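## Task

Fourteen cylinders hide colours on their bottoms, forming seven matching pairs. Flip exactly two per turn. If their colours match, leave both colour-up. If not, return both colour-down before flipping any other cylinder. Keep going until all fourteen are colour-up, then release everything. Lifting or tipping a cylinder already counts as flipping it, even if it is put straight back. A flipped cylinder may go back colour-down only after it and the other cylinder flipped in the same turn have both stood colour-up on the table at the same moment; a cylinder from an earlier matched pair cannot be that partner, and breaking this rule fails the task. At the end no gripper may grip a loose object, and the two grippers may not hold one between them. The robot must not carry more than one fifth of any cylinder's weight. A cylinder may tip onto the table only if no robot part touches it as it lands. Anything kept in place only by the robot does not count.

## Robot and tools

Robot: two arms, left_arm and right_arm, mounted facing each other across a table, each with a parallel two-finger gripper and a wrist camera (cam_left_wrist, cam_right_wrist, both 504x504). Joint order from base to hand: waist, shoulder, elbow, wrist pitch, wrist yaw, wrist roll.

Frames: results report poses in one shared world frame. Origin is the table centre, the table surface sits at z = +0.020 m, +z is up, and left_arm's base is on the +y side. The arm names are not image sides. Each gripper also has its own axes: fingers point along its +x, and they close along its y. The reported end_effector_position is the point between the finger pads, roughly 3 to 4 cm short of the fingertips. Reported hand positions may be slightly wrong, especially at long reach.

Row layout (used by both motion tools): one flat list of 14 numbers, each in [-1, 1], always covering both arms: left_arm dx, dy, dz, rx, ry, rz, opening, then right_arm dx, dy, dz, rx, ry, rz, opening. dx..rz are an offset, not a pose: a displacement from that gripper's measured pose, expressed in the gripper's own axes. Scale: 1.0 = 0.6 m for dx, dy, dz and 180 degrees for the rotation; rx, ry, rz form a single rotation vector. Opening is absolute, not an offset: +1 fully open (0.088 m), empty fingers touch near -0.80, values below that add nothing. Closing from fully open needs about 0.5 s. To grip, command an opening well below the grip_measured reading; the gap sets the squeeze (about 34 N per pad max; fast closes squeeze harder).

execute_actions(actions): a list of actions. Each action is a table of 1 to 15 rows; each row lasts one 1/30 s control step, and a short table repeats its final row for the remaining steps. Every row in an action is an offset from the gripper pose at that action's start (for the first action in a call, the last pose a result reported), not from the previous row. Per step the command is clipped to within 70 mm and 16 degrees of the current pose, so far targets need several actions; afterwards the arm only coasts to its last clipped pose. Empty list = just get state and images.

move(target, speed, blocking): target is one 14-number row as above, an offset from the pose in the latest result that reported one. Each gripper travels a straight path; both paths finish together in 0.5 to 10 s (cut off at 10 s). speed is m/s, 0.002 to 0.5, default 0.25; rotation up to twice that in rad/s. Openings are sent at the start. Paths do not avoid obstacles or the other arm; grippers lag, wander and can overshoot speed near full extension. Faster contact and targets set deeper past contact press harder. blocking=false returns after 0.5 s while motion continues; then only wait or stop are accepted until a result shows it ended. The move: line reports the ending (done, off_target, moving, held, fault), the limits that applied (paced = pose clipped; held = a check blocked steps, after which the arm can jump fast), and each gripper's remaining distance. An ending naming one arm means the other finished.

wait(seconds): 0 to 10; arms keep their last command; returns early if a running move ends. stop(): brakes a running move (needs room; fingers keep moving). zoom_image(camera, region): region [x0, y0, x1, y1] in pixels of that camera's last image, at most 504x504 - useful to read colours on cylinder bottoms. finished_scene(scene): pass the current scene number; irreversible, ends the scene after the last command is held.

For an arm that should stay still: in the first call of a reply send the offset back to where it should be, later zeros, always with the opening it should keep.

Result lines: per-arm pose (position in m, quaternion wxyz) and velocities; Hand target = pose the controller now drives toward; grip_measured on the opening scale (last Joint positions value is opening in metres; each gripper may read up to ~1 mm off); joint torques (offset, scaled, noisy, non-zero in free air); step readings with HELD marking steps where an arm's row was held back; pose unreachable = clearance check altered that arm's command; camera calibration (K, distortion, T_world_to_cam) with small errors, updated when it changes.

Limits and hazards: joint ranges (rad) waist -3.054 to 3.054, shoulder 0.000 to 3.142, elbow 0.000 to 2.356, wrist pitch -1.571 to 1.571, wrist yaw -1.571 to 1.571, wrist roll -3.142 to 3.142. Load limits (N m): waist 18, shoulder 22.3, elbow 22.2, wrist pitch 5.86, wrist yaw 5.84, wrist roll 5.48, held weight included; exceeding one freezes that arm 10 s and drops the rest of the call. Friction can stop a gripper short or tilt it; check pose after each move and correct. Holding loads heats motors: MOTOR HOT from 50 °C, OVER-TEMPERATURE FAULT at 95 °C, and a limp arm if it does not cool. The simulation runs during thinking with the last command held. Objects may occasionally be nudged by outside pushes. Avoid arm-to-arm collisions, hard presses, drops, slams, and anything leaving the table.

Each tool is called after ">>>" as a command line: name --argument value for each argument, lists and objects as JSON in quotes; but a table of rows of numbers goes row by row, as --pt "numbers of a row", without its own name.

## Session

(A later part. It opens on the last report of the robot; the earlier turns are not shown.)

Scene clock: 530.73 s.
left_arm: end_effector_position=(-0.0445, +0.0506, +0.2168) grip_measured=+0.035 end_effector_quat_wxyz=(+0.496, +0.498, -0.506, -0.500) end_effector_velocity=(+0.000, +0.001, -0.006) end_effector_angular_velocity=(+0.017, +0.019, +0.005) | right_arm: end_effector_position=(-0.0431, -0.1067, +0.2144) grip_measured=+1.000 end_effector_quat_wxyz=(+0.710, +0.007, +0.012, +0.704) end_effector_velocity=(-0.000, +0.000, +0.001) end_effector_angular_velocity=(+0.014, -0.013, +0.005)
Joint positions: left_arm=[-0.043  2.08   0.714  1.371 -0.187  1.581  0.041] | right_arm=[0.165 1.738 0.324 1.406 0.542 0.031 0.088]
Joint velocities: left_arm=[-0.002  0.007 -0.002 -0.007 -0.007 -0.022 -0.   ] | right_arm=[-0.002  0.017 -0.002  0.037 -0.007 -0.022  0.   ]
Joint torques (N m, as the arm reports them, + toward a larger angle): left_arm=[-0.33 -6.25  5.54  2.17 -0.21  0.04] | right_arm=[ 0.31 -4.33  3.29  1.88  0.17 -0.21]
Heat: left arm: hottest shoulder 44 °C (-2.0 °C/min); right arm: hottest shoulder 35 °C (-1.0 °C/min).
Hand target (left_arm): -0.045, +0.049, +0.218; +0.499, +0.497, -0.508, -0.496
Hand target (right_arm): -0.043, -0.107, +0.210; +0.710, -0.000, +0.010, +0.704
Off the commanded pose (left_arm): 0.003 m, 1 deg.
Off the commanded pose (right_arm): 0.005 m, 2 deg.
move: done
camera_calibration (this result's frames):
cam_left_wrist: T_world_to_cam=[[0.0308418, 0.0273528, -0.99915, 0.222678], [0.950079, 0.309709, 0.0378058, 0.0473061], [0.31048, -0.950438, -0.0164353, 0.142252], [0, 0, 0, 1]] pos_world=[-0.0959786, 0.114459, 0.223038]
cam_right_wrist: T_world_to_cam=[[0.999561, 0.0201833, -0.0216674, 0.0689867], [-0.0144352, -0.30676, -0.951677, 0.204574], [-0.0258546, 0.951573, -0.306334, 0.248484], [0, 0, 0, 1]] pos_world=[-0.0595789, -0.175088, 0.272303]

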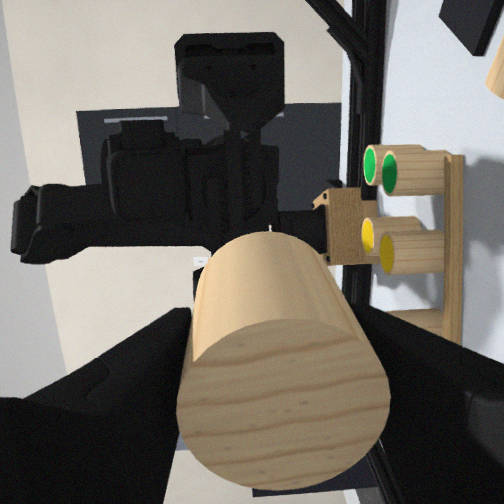

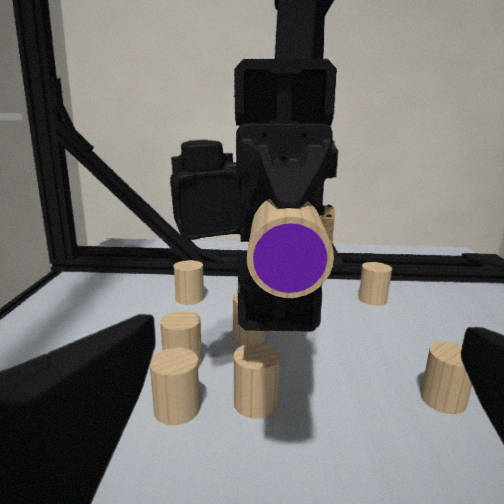

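>>> move --target '[0,0,0,0,0,0,-0.4, 0.175,0.002,0.0,-0.007,-0.002,0.002,1]' --speed 0.15

>>> move --target '[0,0,0,0,0,0,-0.4, 0,0,0,0,0,0,-0.4]'

>>> move --target '[0,0,0,0,0,0,1, 0,0,0,0,0,0,-0.4]'

>>> move --target '[0,0,0,-0.003,0.003,0,1, -0.14,0,0,0,0,0,-0.4]'

>>> move --target '[-0.476,-0.09,-0.229,0,0,-0.5,0.55, -0.325,-0.257,-0.086,0,0.505,0,-0.4]' --speed 0.35

Scene clock: 534.97 s.
left_arm: end_effector_position=(-0.0445, +0.0505, +0.2166) grip_measured=+0.033 end_effector_quat_wxyz=(+0.496, +0.498, -0.507, -0.500) end_effector_velocity=(+0.000, +0.001, -0.000) end_effector_angular_velocity=(-0.002, +0.022, +0.005) | right_arm: end_effector_position=(-0.0435, -0.0047, +0.2170) grip_measured=+1.000 end_effector_quat_wxyz=(+0.708, +0.007, +0.002, +0.706) end_effector_velocity=(+0.002, +0.003, +0.001) end_effector_angular_velocity=(+0.007, -0.019, -0.000)
Joint positions: left_arm=[-0.043  2.081  0.714  1.372 -0.187  1.581  0.041] | right_arm=[0.002 1.971 0.704 1.274 0.373 0.01  0.088]
Joint velocities: left_arm=[-0.002  0.002 -0.002  0.007 -0.007 -0.022 -0.   ] | right_arm=[-0.007  0.007  0.007  0.007 -0.007 -0.022  0.   ]
Joint torques (N m, as the arm reports them, + toward a larger angle): left_arm=[-0.1  -6.96  4.43  1.68 -0.01 -0.05] | right_arm=[-0.3  -6.82  5.5   1.56 -0.09 -0.17]
Heat: left arm: hottest shoulder 44 °C (-2.0 °C/min); right arm: hottest shoulder 35 °C (-1.0 °C/min).
Hand target (left_arm): -0.044, +0.051, +0.217; +0.496, +0.498, -0.507, -0.500
Hand target (right_arm): -0.044, -0.002, +0.214; +0.708, +0.001, +0.001, +0.706
Off the commanded pose (left_arm): 0.000 m, 0 deg.
Off the commanded pose (right_arm): 0.005 m, 1 deg.
move: done
camera_calibration (this result's frames):
cam_left_wrist: T_world_to_cam=[[0.0312229, 0.0273482, -0.999138, 0.222466], [0.950064, 0.309711, 0.0381667, 0.04728], [0.310488, -0.950437, -0.0163125, 0.142143], [0, 0, 0, 1]] pos_world=[-0.0959989, 0.114371, 0.222788]
cam_right_wrist: T_world_to_cam=[[0.999632, 0.0261034, -0.00732421, 0.0642425], [0.000680763, -0.294234, -0.955733, 0.239978], [-0.0271029, 0.955377, -0.294144, 0.149556], [0, 0, 0, 1]] pos_world=[-0.0603288, -0.0739499, 0.273817]

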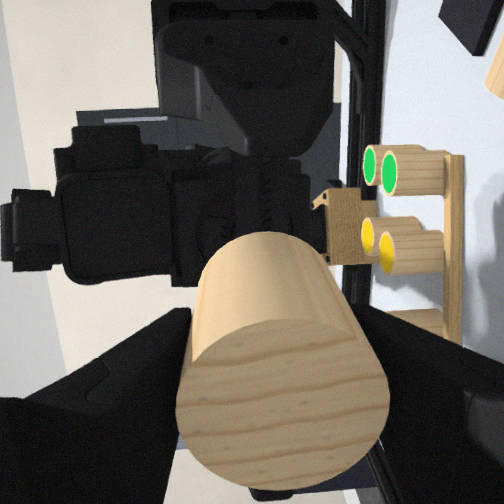

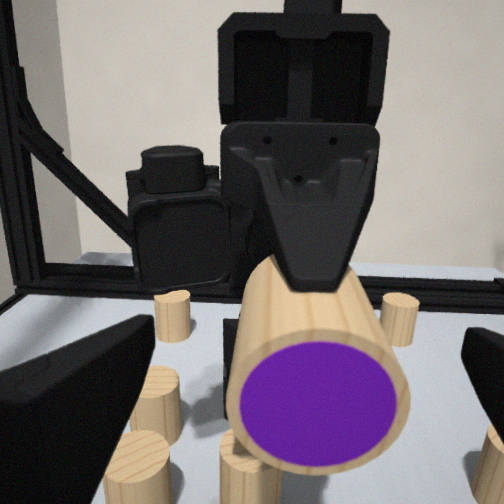

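Scene clock: 535.47 s.
left_arm: end_effector_position=(-0.0442, +0.0505, +0.2166) grip_measured=+0.033 end_effector_quat_wxyz=(+0.496, +0.498, -0.506, -0.499) end_effector_velocity=(+0.000, +0.001, -0.001) end_effector_angular_velocity=(+0.007, +0.006, +0.005) | right_arm: end_effector_position=(-0.0435, -0.0047, +0.2170) grip_measured=+0.026 end_effector_quat_wxyz=(+0.708, +0.007, +0.002, +0.706) end_effector_velocity=(-0.004, -0.001, +0.002) end_effector_angular_velocity=(+0.007, -0.019, +0.024)
Joint positions: left_arm=[-0.042  2.081  0.714  1.372 -0.188  1.581  0.041] | right_arm=[0.002 1.971 0.704 1.274 0.372 0.01  0.04 ]
Joint velocities: left_arm=[-0.002 -0.002 -0.002 -0.007 -0.007 -0.007 -0.   ] | right_arm=[ 0.002 -0.002 -0.002  0.007 -0.022 -0.022 -0.   ]
Joint torques (N m, as the arm reports them, + toward a larger angle): left_arm=[-0.06 -6.9   4.51  1.72  0.03 -0.06] | right_arm=[ 0.04 -8.18  4.38  1.8   0.01 -0.01]
Heat: left arm: hottest shoulder 44 °C (-2.0 °C/min); right arm: hottest shoulder 35 °C (-1.0 °C/min).
Hand target (left_arm): -0.044, +0.050, +0.217; +0.496, +0.498, -0.506, -0.499
Hand target (right_arm): -0.043, -0.005, +0.217; +0.708, +0.007, +0.002, +0.706
Off the commanded pose (left_arm): 0.000 m, 0 deg.
Off the commanded pose (right_arm): 0.000 m, 0 deg.
move: done
camera_calibration (this result's frames):
cam_left_wrist: T_world_to_cam=[[0.0312003, 0.0273724, -0.999138, 0.222457], [0.949828, 0.310436, 0.0381652, 0.0470169], [0.311213, -0.9502, -0.0163133, 0.142066], [0, 0, 0, 1]] pos_world=[-0.0958113, 0.114306, 0.222788]
cam_right_wrist: T_world_to_cam=[[0.999619, 0.0264871, -0.00770304, 0.0643833], [0.00043148, -0.294232, -0.955734, 0.239968], [-0.0275811, 0.955367, -0.294132, 0.149531], [0, 0, 0, 1]] pos_world=[-0.0603381, -0.0739563, 0.273823]

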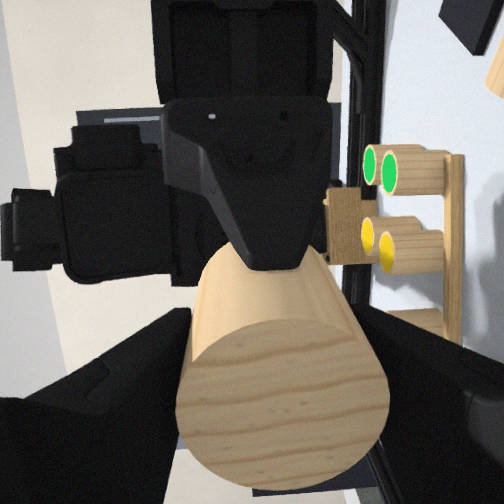

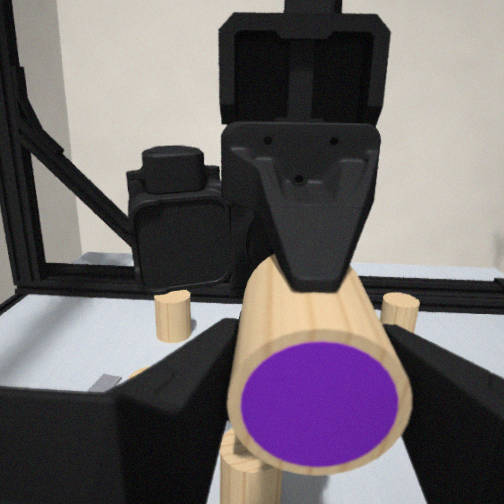

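Scene clock: 536.17 s.
left_arm: end_effector_position=(-0.0442, +0.0505, +0.2164) grip_measured=+1.000 end_effector_quat_wxyz=(+0.496, +0.498, -0.506, -0.499) end_effector_velocity=(-0.002, +0.001, +0.002) end_effector_angular_velocity=(-0.007, +0.009, -0.010) | right_arm: end_effector_position=(-0.0435, -0.0047, +0.2170) grip_measured=+0.026 end_effector_quat_wxyz=(+0.708, +0.007, +0.002, +0.706) end_effector_velocity=(+0.000, -0.000, -0.001) end_effector_angular_velocity=(-0.007, -0.010, +0.005)
Joint positions: left_arm=[-0.042  2.081  0.714  1.372 -0.188  1.581  0.088] | right_arm=[0.002 1.971 0.704 1.274 0.372 0.01  0.04 ]
Joint velocities: left_arm=[-0.002 -0.002 -0.002  0.007  0.007 -0.007  0.   ] | right_arm=[-0.002 -0.002 -0.002 -0.007 -0.007 -0.007  0.   ]
Joint torques (N m, as the arm reports them, + toward a larger angle): left_arm=[-0.04 -6.89  4.59  1.73 -0.02 -0.04] | right_arm=[ 0.03 -8.19  4.4   1.8   0.   -0.02]
Heat: left arm: hottest shoulder 44 °C (-2.0 °C/min); right arm: hottest shoulder 35 °C (-1.0 °C/min).
Hand target (left_arm): -0.044, +0.051, +0.216; +0.496, +0.498, -0.506, -0.499
Hand target (right_arm): -0.044, -0.005, +0.217; +0.708, +0.007, +0.002, +0.706
Off the commanded pose (left_arm): 0.000 m, 0 deg.
Off the commanded pose (right_arm): 0.000 m, 0 deg.
move: done
camera_calibration (this result's frames):
cam_left_wrist: T_world_to_cam=[[0.0312757, 0.027746, -0.999126, 0.222312], [0.949825, 0.310422, 0.0383529, 0.0469389], [0.311214, -0.950194, -0.0166452, 0.142211], [0, 0, 0, 1]] pos_world=[-0.0957947, 0.114389, 0.222685]
cam_right_wrist: T_world_to_cam=[[0.999619, 0.0264871, -0.00770304, 0.0643833], [0.00043148, -0.294232, -0.955734, 0.239968], [-0.0275811, 0.955367, -0.294132, 0.149531], [0, 0, 0, 1]] pos_world=[-0.0603381, -0.0739563, 0.273823]

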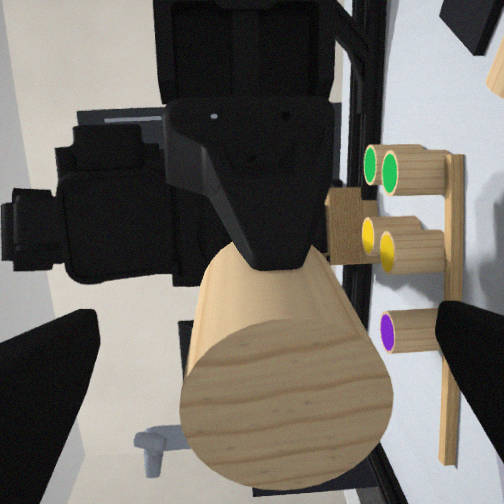

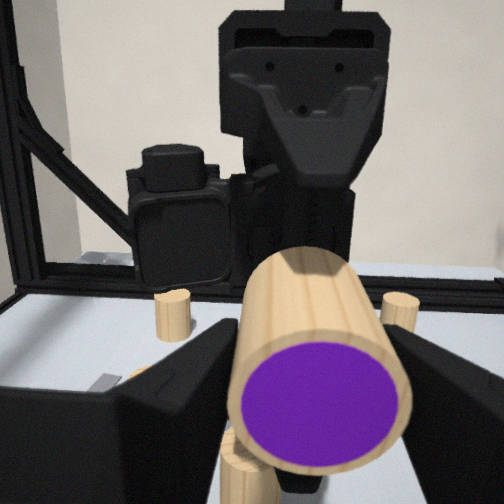

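Scene clock: 537.10 s.
left_arm: end_effector_position=(-0.0440, +0.0507, +0.2162) grip_measured=+1.000 end_effector_quat_wxyz=(+0.498, +0.498, -0.503, -0.500) end_effector_velocity=(-0.002, -0.000, +0.000) end_effector_angular_velocity=(+0.003, +0.022, -0.000) | right_arm: end_effector_position=(-0.0442, -0.0860, +0.2148) grip_measured=+0.025 end_effector_quat_wxyz=(+0.708, +0.005, +0.003, +0.706) end_effector_velocity=(+0.001, -0.002, -0.003) end_effector_angular_velocity=(-0.011, -0.013, +0.005)
Joint positions: left_arm=[-0.044  2.082  0.714  1.372 -0.195  1.575  0.088] | right_arm=[0.123 1.795 0.396 1.401 0.493 0.01  0.04 ]
Joint velocities: left_arm=[-0.007 -0.002  0.002 -0.007 -0.007 -0.022  0.   ] | right_arm=[-0.002 -0.007 -0.012 -0.007 -0.007 -0.007 -0.   ]
Joint torques (N m, as the arm reports them, + toward a larger angle): left_arm=[-0.26 -6.83  4.55  1.69 -0.24 -0.15] | right_arm=[ 0.41 -7.31  2.67  2.04  0.13  0.  ]
Heat: left arm: hottest shoulder 44 °C (-2.0 °C/min); right arm: hottest shoulder 35 °C (-1.0 °C/min).
Hand target (left_arm): -0.044, +0.051, +0.216; +0.500, +0.498, -0.501, -0.500
Hand target (right_arm): -0.044, -0.089, +0.217; +0.708, +0.007, +0.003, +0.706
Off the commanded pose (left_arm): 0.000 m, 0 deg.
Off the commanded pose (right_arm): 0.003 m, 0 deg.
move: done
camera_calibration (this result's frames):
cam_left_wrist: T_world_to_cam=[[0.025151, 0.0287023, -0.999272, 0.221761], [0.948374, 0.315439, 0.0329304, 0.0475815], [0.316155, -0.948512, -0.0192869, 0.142958], [0, 0, 0, 1]] pos_world=[-0.0958993, 0.114223, 0.22279]
cam_right_wrist: T_world_to_cam=[[0.99962, 0.0268363, -0.00624651, 0.066889], [0.00205661, -0.29874, -0.954332, 0.213305], [-0.0274769, 0.953957, -0.298681, 0.227359], [0, 0, 0, 1]] pos_world=[-0.0610552, -0.154964, 0.27189]

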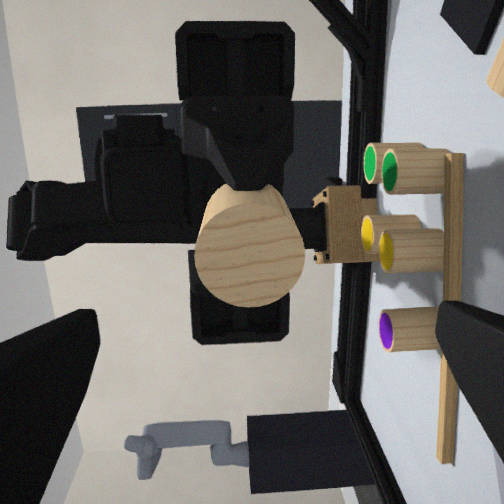

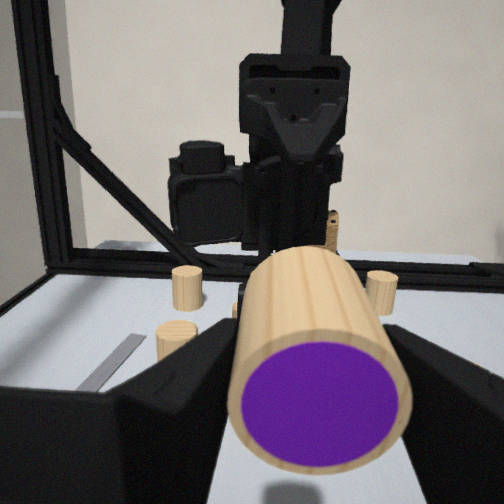

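Scene clock: 539.87 s.
left_arm: end_effector_position=(+0.0917, +0.3361, +0.1606) grip_measured=+0.550 end_effector_quat_wxyz=(+0.004, +0.707, -0.002, -0.708) end_effector_velocity=(-0.002, +0.002, -0.001) end_effector_angular_velocity=(+0.009, +0.011, -0.010) | right_arm: end_effector_position=(+0.1078, -0.2828, +0.1604) grip_measured=+0.025 end_effector_quat_wxyz=(+0.499, -0.500, +0.507, +0.493) end_effector_velocity=(-0.001, -0.006, -0.002) end_effector_angular_velocity=(-0.034, +0.015, +0.029)
Joint positions: left_arm=[ 0.524  1.34   0.73  -0.953  0.004  1.935  0.066] | right_arm=[-0.571  1.236  0.76  -1.109  0.002 -0.19   0.04 ]
Joint velocities: left_arm=[-0.002  0.002 -0.002 -0.007  0.007  0.007 -0.   ] | right_arm=[-0.007  0.012 -0.002 -0.022 -0.007 -0.037 -0.   ]
Joint torques (N m, as the arm reports them, + toward a larger angle): left_arm=[ 0.2  -2.68  6.76  0.02 -0.18  0.13] | right_arm=[-0.02 -2.77  6.91 -0.12  0.14 -0.18]
Heat: left arm: hottest shoulder 44 °C (-2.0 °C/min); right arm: hottest shoulder 35 °C (-1.0 °C/min).
Hand target (left_arm): +0.094, +0.335, +0.162; +0.003, +0.709, -0.002, -0.705
Hand target (right_arm): +0.109, -0.280, +0.162; +0.500, -0.502, +0.505, +0.494
Off the commanded pose (left_arm): 0.004 m, 1 deg.
Off the commanded pose (right_arm): 0.002 m, 1 deg.
move: done
camera_calibration (this result's frames):
cam_left_wrist: T_world_to_cam=[[0.0188944, 0.999523, 0.024412, -0.33547], [0.947078, -0.0257179, 0.319973, -0.100661], [0.320448, 0.0170744, -0.947112, 0.193794], [0, 0, 0, 1]] pos_world=[0.0395716, 0.329412, 0.223943]
cam_right_wrist: T_world_to_cam=[[0.999511, -0.00825972, -0.0301689, -0.0861579], [0.00162937, -0.949447, 0.313924, -0.285094], [-0.0312367, -0.313819, -0.948969, 0.149213], [0, 0, 0, 1]] pos_world=[0.0912412, -0.224567, 0.228497]

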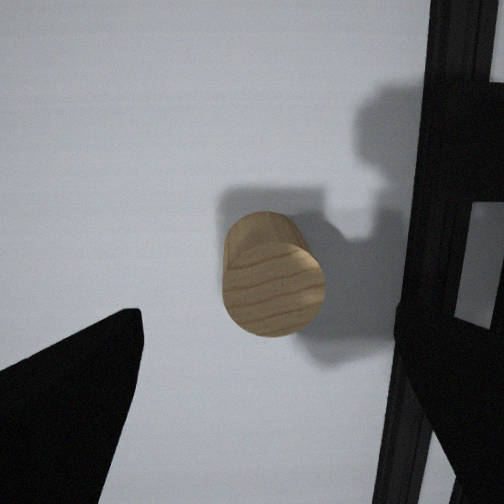

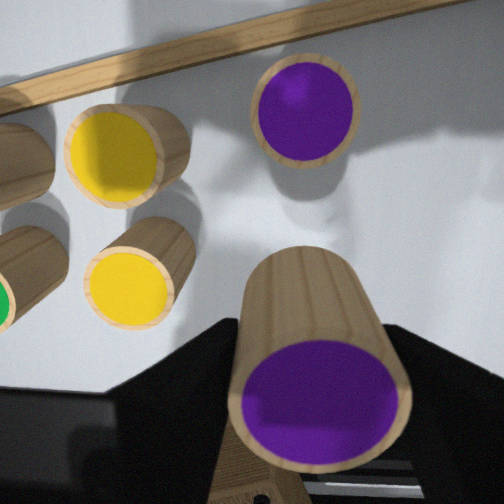

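>>> move --target '[0,-0.013,-0.02,0,0,0,0.55, 0.146,0,0.007,0,0,0,-0.4]' --speed 0.08

Scene clock: 542.67 s.
left_arm: end_effector_position=(+0.1040, +0.3420, +0.1608) grip_measured=+0.550 end_effector_quat_wxyz=(+0.004, +0.707, -0.001, -0.707) end_effector_velocity=(-0.000, +0.003, -0.001) end_effector_angular_velocity=(+0.014, -0.001, +0.005) | right_arm: end_effector_position=(+0.1086, -0.2782, +0.0784) grip_measured=+0.025 end_effector_quat_wxyz=(+0.501, -0.499, +0.504, +0.495) end_effector_velocity=(-0.001, -0.004, -0.001) end_effector_angular_velocity=(-0.011, +0.010, +0.034)
Joint positions: left_arm=[ 0.594  1.337  0.728 -0.955  0.004  2.004  0.066] | right_arm=[-0.57   1.421  0.531 -0.686  0.002 -0.191  0.04 ]
Joint velocities: left_arm=[-0.002  0.002 -0.002 -0.007 -0.007 -0.007 -0.   ] | right_arm=[-0.002 -0.002 -0.007 -0.007 -0.007 -0.037 -0.   ]
Joint torques (N m, as the arm reports them, + toward a larger angle): left_arm=[ 0.16 -3.96  5.02  0.11  0.03  0.13] | right_arm=[ 0.34 -2.38  3.21  1.7  -0.04  0.12]
Heat: left arm: hottest shoulder 43 °C (-2.0 °C/min); right arm: hottest shoulder 35 °C (-1.0 °C/min).
Hand target (left_arm): +0.104, +0.344, +0.161; +0.004, +0.707, -0.002, -0.707
Hand target (right_arm): +0.108, -0.280, +0.073; +0.499, -0.500, +0.507, +0.493
Off the commanded pose (left_arm): 0.002 m, 0 deg.
Off the commanded pose (right_arm): 0.006 m, 0 deg.
move: done
camera_calibration (this result's frames):
cam_left_wrist: T_world_to_cam=[[0.0177241, 0.999542, 0.0245105, -0.341505], [0.946823, -0.0246561, 0.32081, -0.112719], [0.321267, 0.017521, -0.946826, 0.189621], [0, 0, 0, 1]] pos_world=[0.0518587, 0.335248, 0.22407]
cam_right_wrist: T_world_to_cam=[[0.999584, -0.00611183, -0.0281742, -0.0889517], [0.00280943, -0.951968, 0.306186, -0.25523], [-0.0286923, -0.306137, -0.951555, 0.0749325], [0, 0, 0, 1]] pos_world=[0.0917818, -0.220575, 0.146944]

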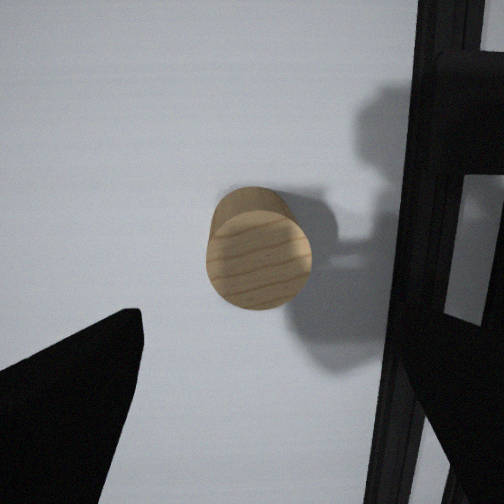

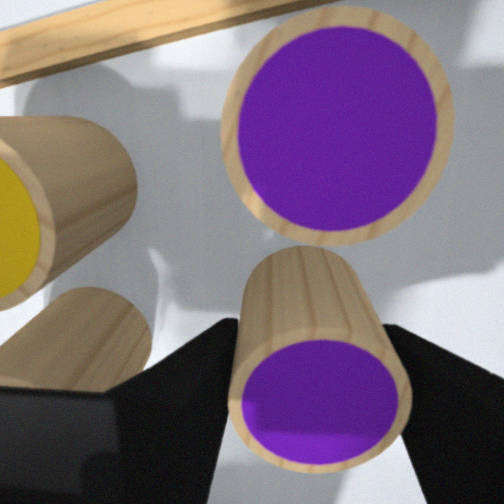

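>>> move --target '[0.149,-0.003,0,0,0,0,0.55, 0,0,0,0,0,0,0.5]' --speed 0.1

>>> move --target '[0,0,0,0,0,0,-0.4, 0,0,0,0,0,0,0.5]'

>>> move --target '[-0.15,0,0,0,0,0,-0.4, -0.14,0,0,0,0,0,0.5]'

Scene clock: 545.73 s.
left_arm: end_effector_position=(+0.1047, +0.3416, +0.0737) grip_measured=+0.550 end_effector_quat_wxyz=(+0.007, +0.708, -0.004, -0.706) end_effector_velocity=(+0.002, -0.002, -0.002) end_effector_angular_velocity=(-0.008, -0.011, +0.020) | right_arm: end_effector_position=(+0.1085, -0.2779, +0.0783) grip_measured=+0.500 end_effector_quat_wxyz=(+0.502, -0.499, +0.504, +0.496) end_effector_velocity=(+0.001, -0.002, -0.000) end_effector_angular_velocity=(-0.009, -0.006, -0.010)
Joint positions: left_arm=[ 0.596  1.578  0.513 -0.491  0.004  2.005  0.066] | right_arm=[-0.57   1.421  0.53  -0.685  0.002 -0.191  0.063]
Joint velocities: left_arm=[-0.002  0.007 -0.002  0.022 -0.007 -0.022 -0.   ] | right_arm=[-0.002 -0.002 -0.002 -0.007  0.007  0.007 -0.   ]
Joint torques (N m, as the arm reports them, + toward a larger angle): left_arm=[ 0.25 -2.9   3.79  0.44  0.03  0.12] | right_arm=[-0.07 -4.01  4.57 -0.07 -0.03 -0.03]
Heat: left arm: hottest shoulder 43 °C (-2.0 °C/min); right arm: hottest shoulder 35 °C (-1.0 °C/min).
Hand target (left_arm): +0.104, +0.344, +0.072; +0.004, +0.707, -0.001, -0.707
Hand target (right_arm): +0.109, -0.278, +0.078; +0.501, -0.499, +0.504, +0.496
Off the commanded pose (left_arm): 0.003 m, 0 deg.
Off the commanded pose (right_arm): 0.000 m, 0 deg.
move: done
camera_calibration (this result's frames):
cam_left_wrist: T_world_to_cam=[[0.0168928, 0.999701, 0.0176614, -0.33851], [0.945792, -0.0217067, 0.324048, -0.0865395], [0.324334, 0.0112299, -0.945876, 0.108704], [0, 0, 0, 1]] pos_world=[0.0523102, 0.335309, 0.136842]
cam_right_wrist: T_world_to_cam=[[0.999595, -0.0056886, -0.0278756, -0.0887794], [0.00307872, -0.952423, 0.304763, -0.254968], [-0.028283, -0.304725, -0.95202, 0.0753311], [0, 0, 0, 1]] pos_world=[0.0916591, -0.220387, 0.146947]

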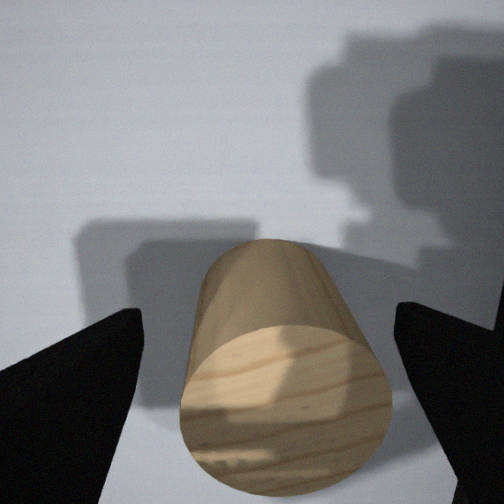

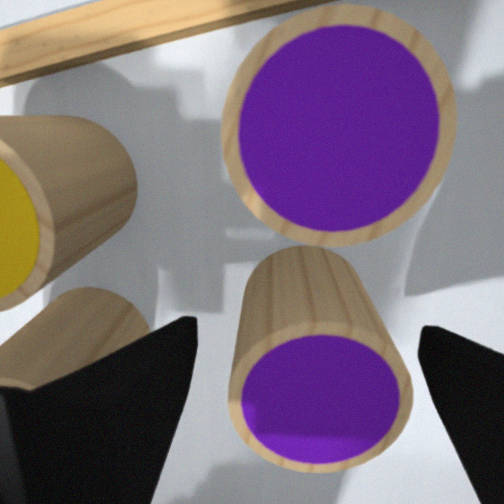

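Scene clock: 546.23 s.
left_arm: end_effector_position=(+0.1046, +0.3418, +0.0736) grip_measured=+0.033 end_effector_quat_wxyz=(+0.006, +0.708, -0.003, -0.706) end_effector_velocity=(+0.000, +0.004, -0.000) end_effector_angular_velocity=(+0.016, -0.016, +0.015) | right_arm: end_effector_position=(+0.1085, -0.2779, +0.0783) grip_measured=+0.500 end_effector_quat_wxyz=(+0.502, -0.499, +0.504, +0.496) end_effector_velocity=(+0.001, -0.004, -0.001) end_effector_angular_velocity=(-0.013, -0.005, +0.005)
Joint positions: left_arm=[ 0.596  1.578  0.513 -0.492  0.003  2.005  0.041] | right_arm=[-0.57   1.421  0.53  -0.685  0.002 -0.191  0.063]
Joint velocities: left_arm=[-0.007 -0.007 -0.007 -0.007 -0.022 -0.022 -0.   ] | right_arm=[-0.002 -0.002 -0.007 -0.007  0.007 -0.007 -0.   ]
Joint torques (N m, as the arm reports them, + toward a larger angle): left_arm=[-0.06 -3.58  4.31  0.25  0.06 -0.01] | right_arm=[ 0.06 -3.95  4.51  0.13 -0.02 -0.02]
Heat: left arm: hottest shoulder 43 °C (-2.0 °C/min); right arm: hottest shoulder 35 °C (-1.0 °C/min).
Hand target (left_arm): +0.105, +0.342, +0.074; +0.007, +0.708, -0.003, -0.706
Hand target (right_arm): +0.109, -0.278, +0.078; +0.502, -0.499, +0.504, +0.496
Off the commanded pose (left_arm): 0.000 m, 0 deg.
Off the commanded pose (right_arm): 0.000 m, 0 deg.
move: done
camera_calibration (this result's frames):
cam_left_wrist: T_world_to_cam=[[0.0168901, 0.99968, 0.0188567, -0.338811], [0.945838, -0.0220898, 0.323888, -0.086335], [0.324201, 0.0123649, -0.945908, 0.108278], [0, 0, 0, 1]] pos_world=[0.0522777, 0.335457, 0.136772]
cam_right_wrist: T_world_to_cam=[[0.999595, -0.0056886, -0.0278756, -0.0887794], [0.00307872, -0.952423, 0.304763, -0.254968], [-0.028283, -0.304725, -0.95202, 0.0753311], [0, 0, 0, 1]] pos_world=[0.0916591, -0.220387, 0.146947]

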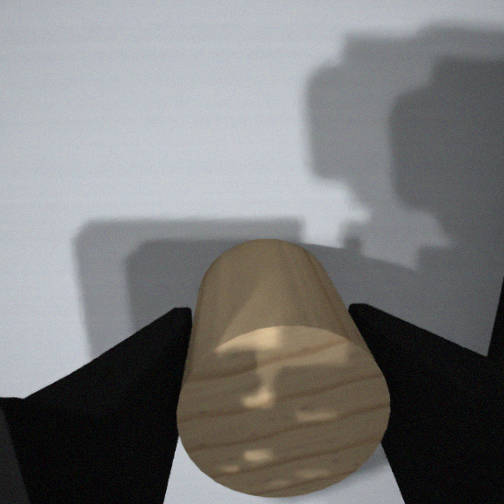

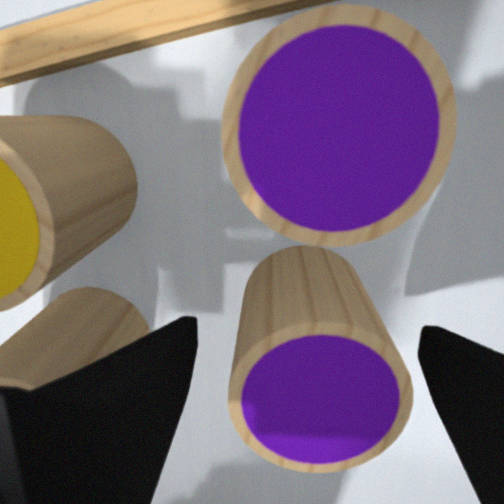

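Scene clock: 547.17 s.
left_arm: end_effector_position=(+0.1031, +0.3451, +0.1591) grip_measured=+0.032 end_effector_quat_wxyz=(+0.002, +0.706, +0.002, -0.708) end_effector_velocity=(-0.004, +0.004, +0.002) end_effector_angular_velocity=(+0.021, +0.018, +0.005) | right_arm: end_effector_position=(+0.1081, -0.2800, +0.1581) grip_measured=+0.500 end_effector_quat_wxyz=(+0.497, -0.502, +0.508, +0.493) end_effector_velocity=(-0.001, +0.001, +0.002) end_effector_angular_velocity=(+0.004, +0.007, -0.010)
Joint positions: left_arm=[ 0.596  1.334  0.719 -0.957  0.003  2.005  0.041] | right_arm=[-0.57   1.256  0.764 -1.098  0.002 -0.191  0.063]
Joint velocities: left_arm=[-0.002 -0.002  0.007 -0.037  0.007 -0.007 -0.   ] | right_arm=[-0.002 -0.002  0.007 -0.007 -0.007  0.007  0.   ]
Joint torques (N m, as the arm reports them, + toward a larger angle): left_arm=[-0.27 -3.88  6.7  -0.02  0.05 -0.03] | right_arm=[ 0.1  -4.32  6.82 -0.07 -0.02  0.  ]
Heat: left arm: hottest shoulder 42 °C (-3.0 °C/min); right arm: hottest shoulder 35 °C (-1.0 °C/min).
Hand target (left_arm): +0.104, +0.342, +0.163; +0.007, +0.708, -0.003, -0.706
Hand target (right_arm): +0.109, -0.277, +0.162; +0.502, -0.499, +0.504, +0.496
Off the commanded pose (left_arm): 0.005 m, 1 deg.
Off the commanded pose (right_arm): 0.005 m, 1 deg.
move: done
camera_calibration (this result's frames):
cam_left_wrist: T_world_to_cam=[[0.0170568, 0.999324, 0.0325519, -0.345745], [0.947917, -0.0265187, 0.317411, -0.110171], [0.318059, 0.0254425, -0.947729, 0.186063], [0, 0, 0, 1]] pos_world=[0.051151, 0.337856, 0.222562]
cam_right_wrist: T_world_to_cam=[[0.999503, -0.00613905, -0.0309094, -0.0857822], [0.00405412, -0.947641, 0.319311, -0.282316], [-0.0312513, -0.319278, -0.947146, 0.146115], [0, 0, 0, 1]] pos_world=[0.0914504, -0.22141, 0.225887]

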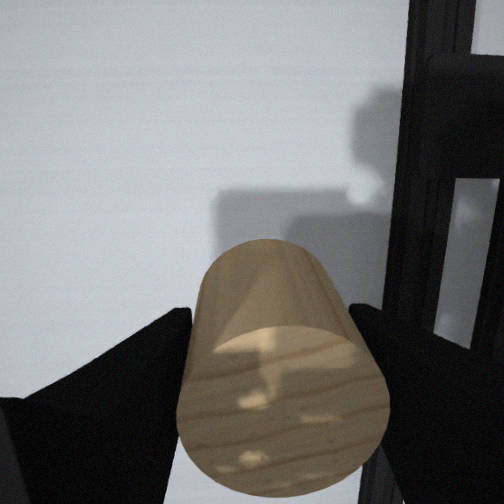

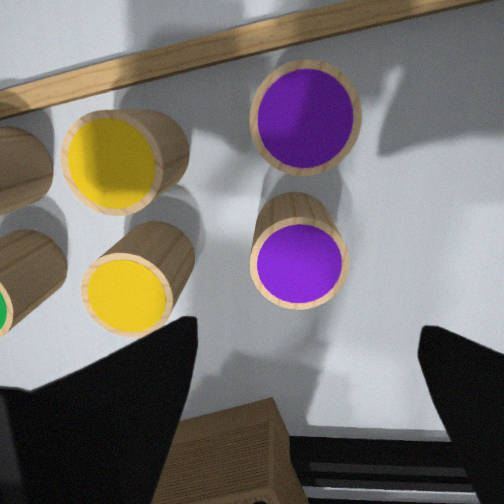

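>>> execute_actions --actions '[]'

Scene clock: 556.37 s.
left_arm: end_effector_position=(+0.1030, +0.3453, +0.1594) grip_measured=+0.032 end_effector_quat_wxyz=(+0.001, +0.706, +0.002, -0.709) end_effector_velocity=(-0.003, +0.002, -0.000) end_effector_angular_velocity=(+0.004, +0.010, +0.005) | right_arm: end_effector_position=(+0.1081, -0.2800, +0.1584) grip_measured=+0.500 end_effector_quat_wxyz=(+0.497, -0.502, +0.508, +0.493) end_effector_velocity=(-0.001, -0.002, -0.000) end_effector_angular_velocity=(-0.006, +0.009, +0.005)
Joint positions: left_arm=[ 0.596  1.334  0.72  -0.959  0.003  2.005  0.041] | right_arm=[-0.57   1.256  0.765 -1.1    0.002 -0.191  0.063]
Joint velocities: left_arm=[-0.002 -0.007 -0.007 -0.007  0.007 -0.007 -0.   ] | right_arm=[-0.002 -0.002 -0.002 -0.007 -0.007 -0.007 -0.   ]
Joint torques (N m, as the arm reports them, + toward a larger angle): left_arm=[-0.22 -3.91  6.77 -0.02  0.07 -0.02] | right_arm=[ 0.11 -4.31  6.82 -0.08 -0.02  0.  ]
Heat: left arm: hottest shoulder 41 °C (-4.1 °C/min); right arm: hottest shoulder 35 °C (-1.0 °C/min).
Hand target (left_arm): +0.104, +0.342, +0.163; +0.006, +0.708, -0.003, -0.706
Hand target (right_arm): +0.109, -0.277, +0.162; +0.502, -0.499, +0.504, +0.496
Off the commanded pose (left_arm): 0.005 m, 1 deg.
Off the commanded pose (right_arm): 0.005 m, 1 deg.
camera_calibration (this result's frames):
cam_left_wrist: T_world_to_cam=[[0.0170675, 0.999302, 0.0332365, -0.345998], [0.94802, -0.0267378, 0.317085, -0.110064], [0.317752, 0.026097, -0.947815, 0.186133], [0, 0, 0, 1]] pos_world=[0.051104, 0.337956, 0.222819]
cam_right_wrist: T_world_to_cam=[[0.999503, -0.00613905, -0.0309094, -0.0857717], [0.00405412, -0.947641, 0.319311, -0.282425], [-0.0312513, -0.319278, -0.947146, 0.146438], [0, 0, 0, 1]] pos_world=[0.0914504, -0.22141, 0.226229]

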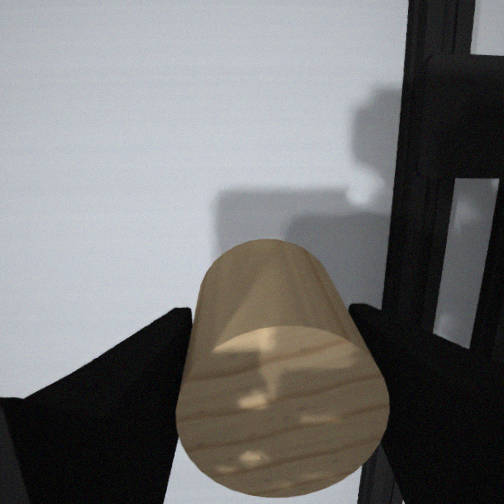

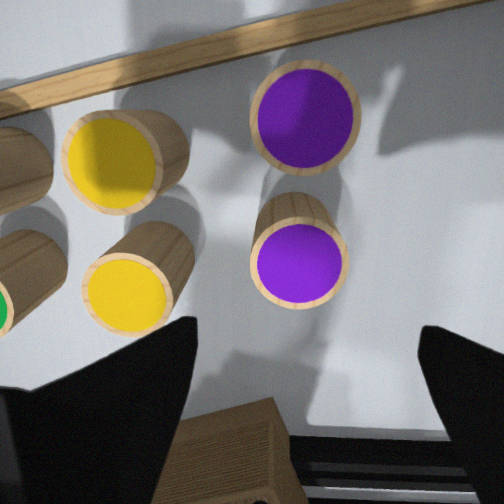

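>>> move --target '[-0.098,0.497,0.247,0,0,0.505,-0.4,-0.093,0.254,0.286,0,-0.501,0,1]' --speed 0.35

Scene clock: 560.40 s.
left_arm: end_effector_position=(-0.0435, +0.0497, +0.2166) grip_measured=+0.033 end_effector_quat_wxyz=(+0.501, +0.495, -0.501, -0.503) end_effector_velocity=(-0.002, +0.001, -0.003) end_effector_angular_velocity=(+0.002, +0.007, -0.010) | right_arm: end_effector_position=(-0.0418, -0.1089, +0.2130) grip_measured=+1.000 end_effector_quat_wxyz=(+0.708, +0.002, +0.014, +0.706) end_effector_velocity=(-0.000, +0.000, -0.002) end_effector_angular_velocity=(+0.002, -0.035, +0.006)
Joint positions: left_arm=[-0.042  2.082  0.717  1.37  -0.192  1.563  0.041] | right_arm=[0.162 1.723 0.313 1.389 0.533 0.033 0.088]
Joint velocities: left_arm=[-0.002  0.007 -0.002  0.007  0.007 -0.007 -0.   ] | right_arm=[-0.002  0.017 -0.002  0.022 -0.007 -0.037  0.   ]
Joint torques (N m, as the arm reports them, + toward a larger angle): left_arm=[-0.26 -6.29  5.6   2.12 -0.21  0.07] | right_arm=[ 0.29 -4.38  4.54  1.86  0.1  -0.18]
Heat: left arm: hottest shoulder 41 °C (-3.0 °C/min); right arm: hottest shoulder 35 °C (-1.0 °C/min).
Hand target (left_arm): -0.044, +0.048, +0.218; +0.504, +0.494, -0.502, -0.499
Hand target (right_arm): -0.043, -0.107, +0.212; +0.708, -0.000, +0.012, +0.706
Off the commanded pose (left_arm): 0.004 m, 1 deg.
Off the commanded pose (right_arm): 0.004 m, 1 deg.
move: done
camera_calibration (this result's frames):
cam_left_wrist: T_world_to_cam=[[0.0135847, 0.0280168, -0.999515, 0.221804], [0.948825, 0.315054, 0.0217268, 0.0498307], [0.31551, -0.94866, -0.0223031, 0.142569], [0, 0, 0, 1]] pos_world=[-0.0952756, 0.113335, 0.223793]
cam_right_wrist: T_world_to_cam=[[0.99949, 0.0260384, -0.0185094, 0.0676692], [-0.00930839, -0.316879, -0.94842, 0.201034], [-0.0305606, 0.948109, -0.316474, 0.251794], [0, 0, 0, 1]] pos_world=[-0.0580684, -0.176786, 0.271604]

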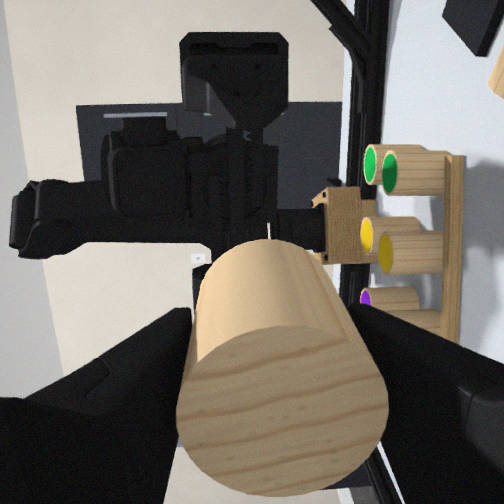

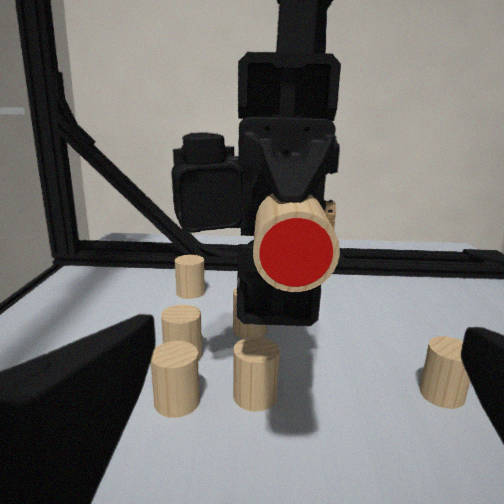

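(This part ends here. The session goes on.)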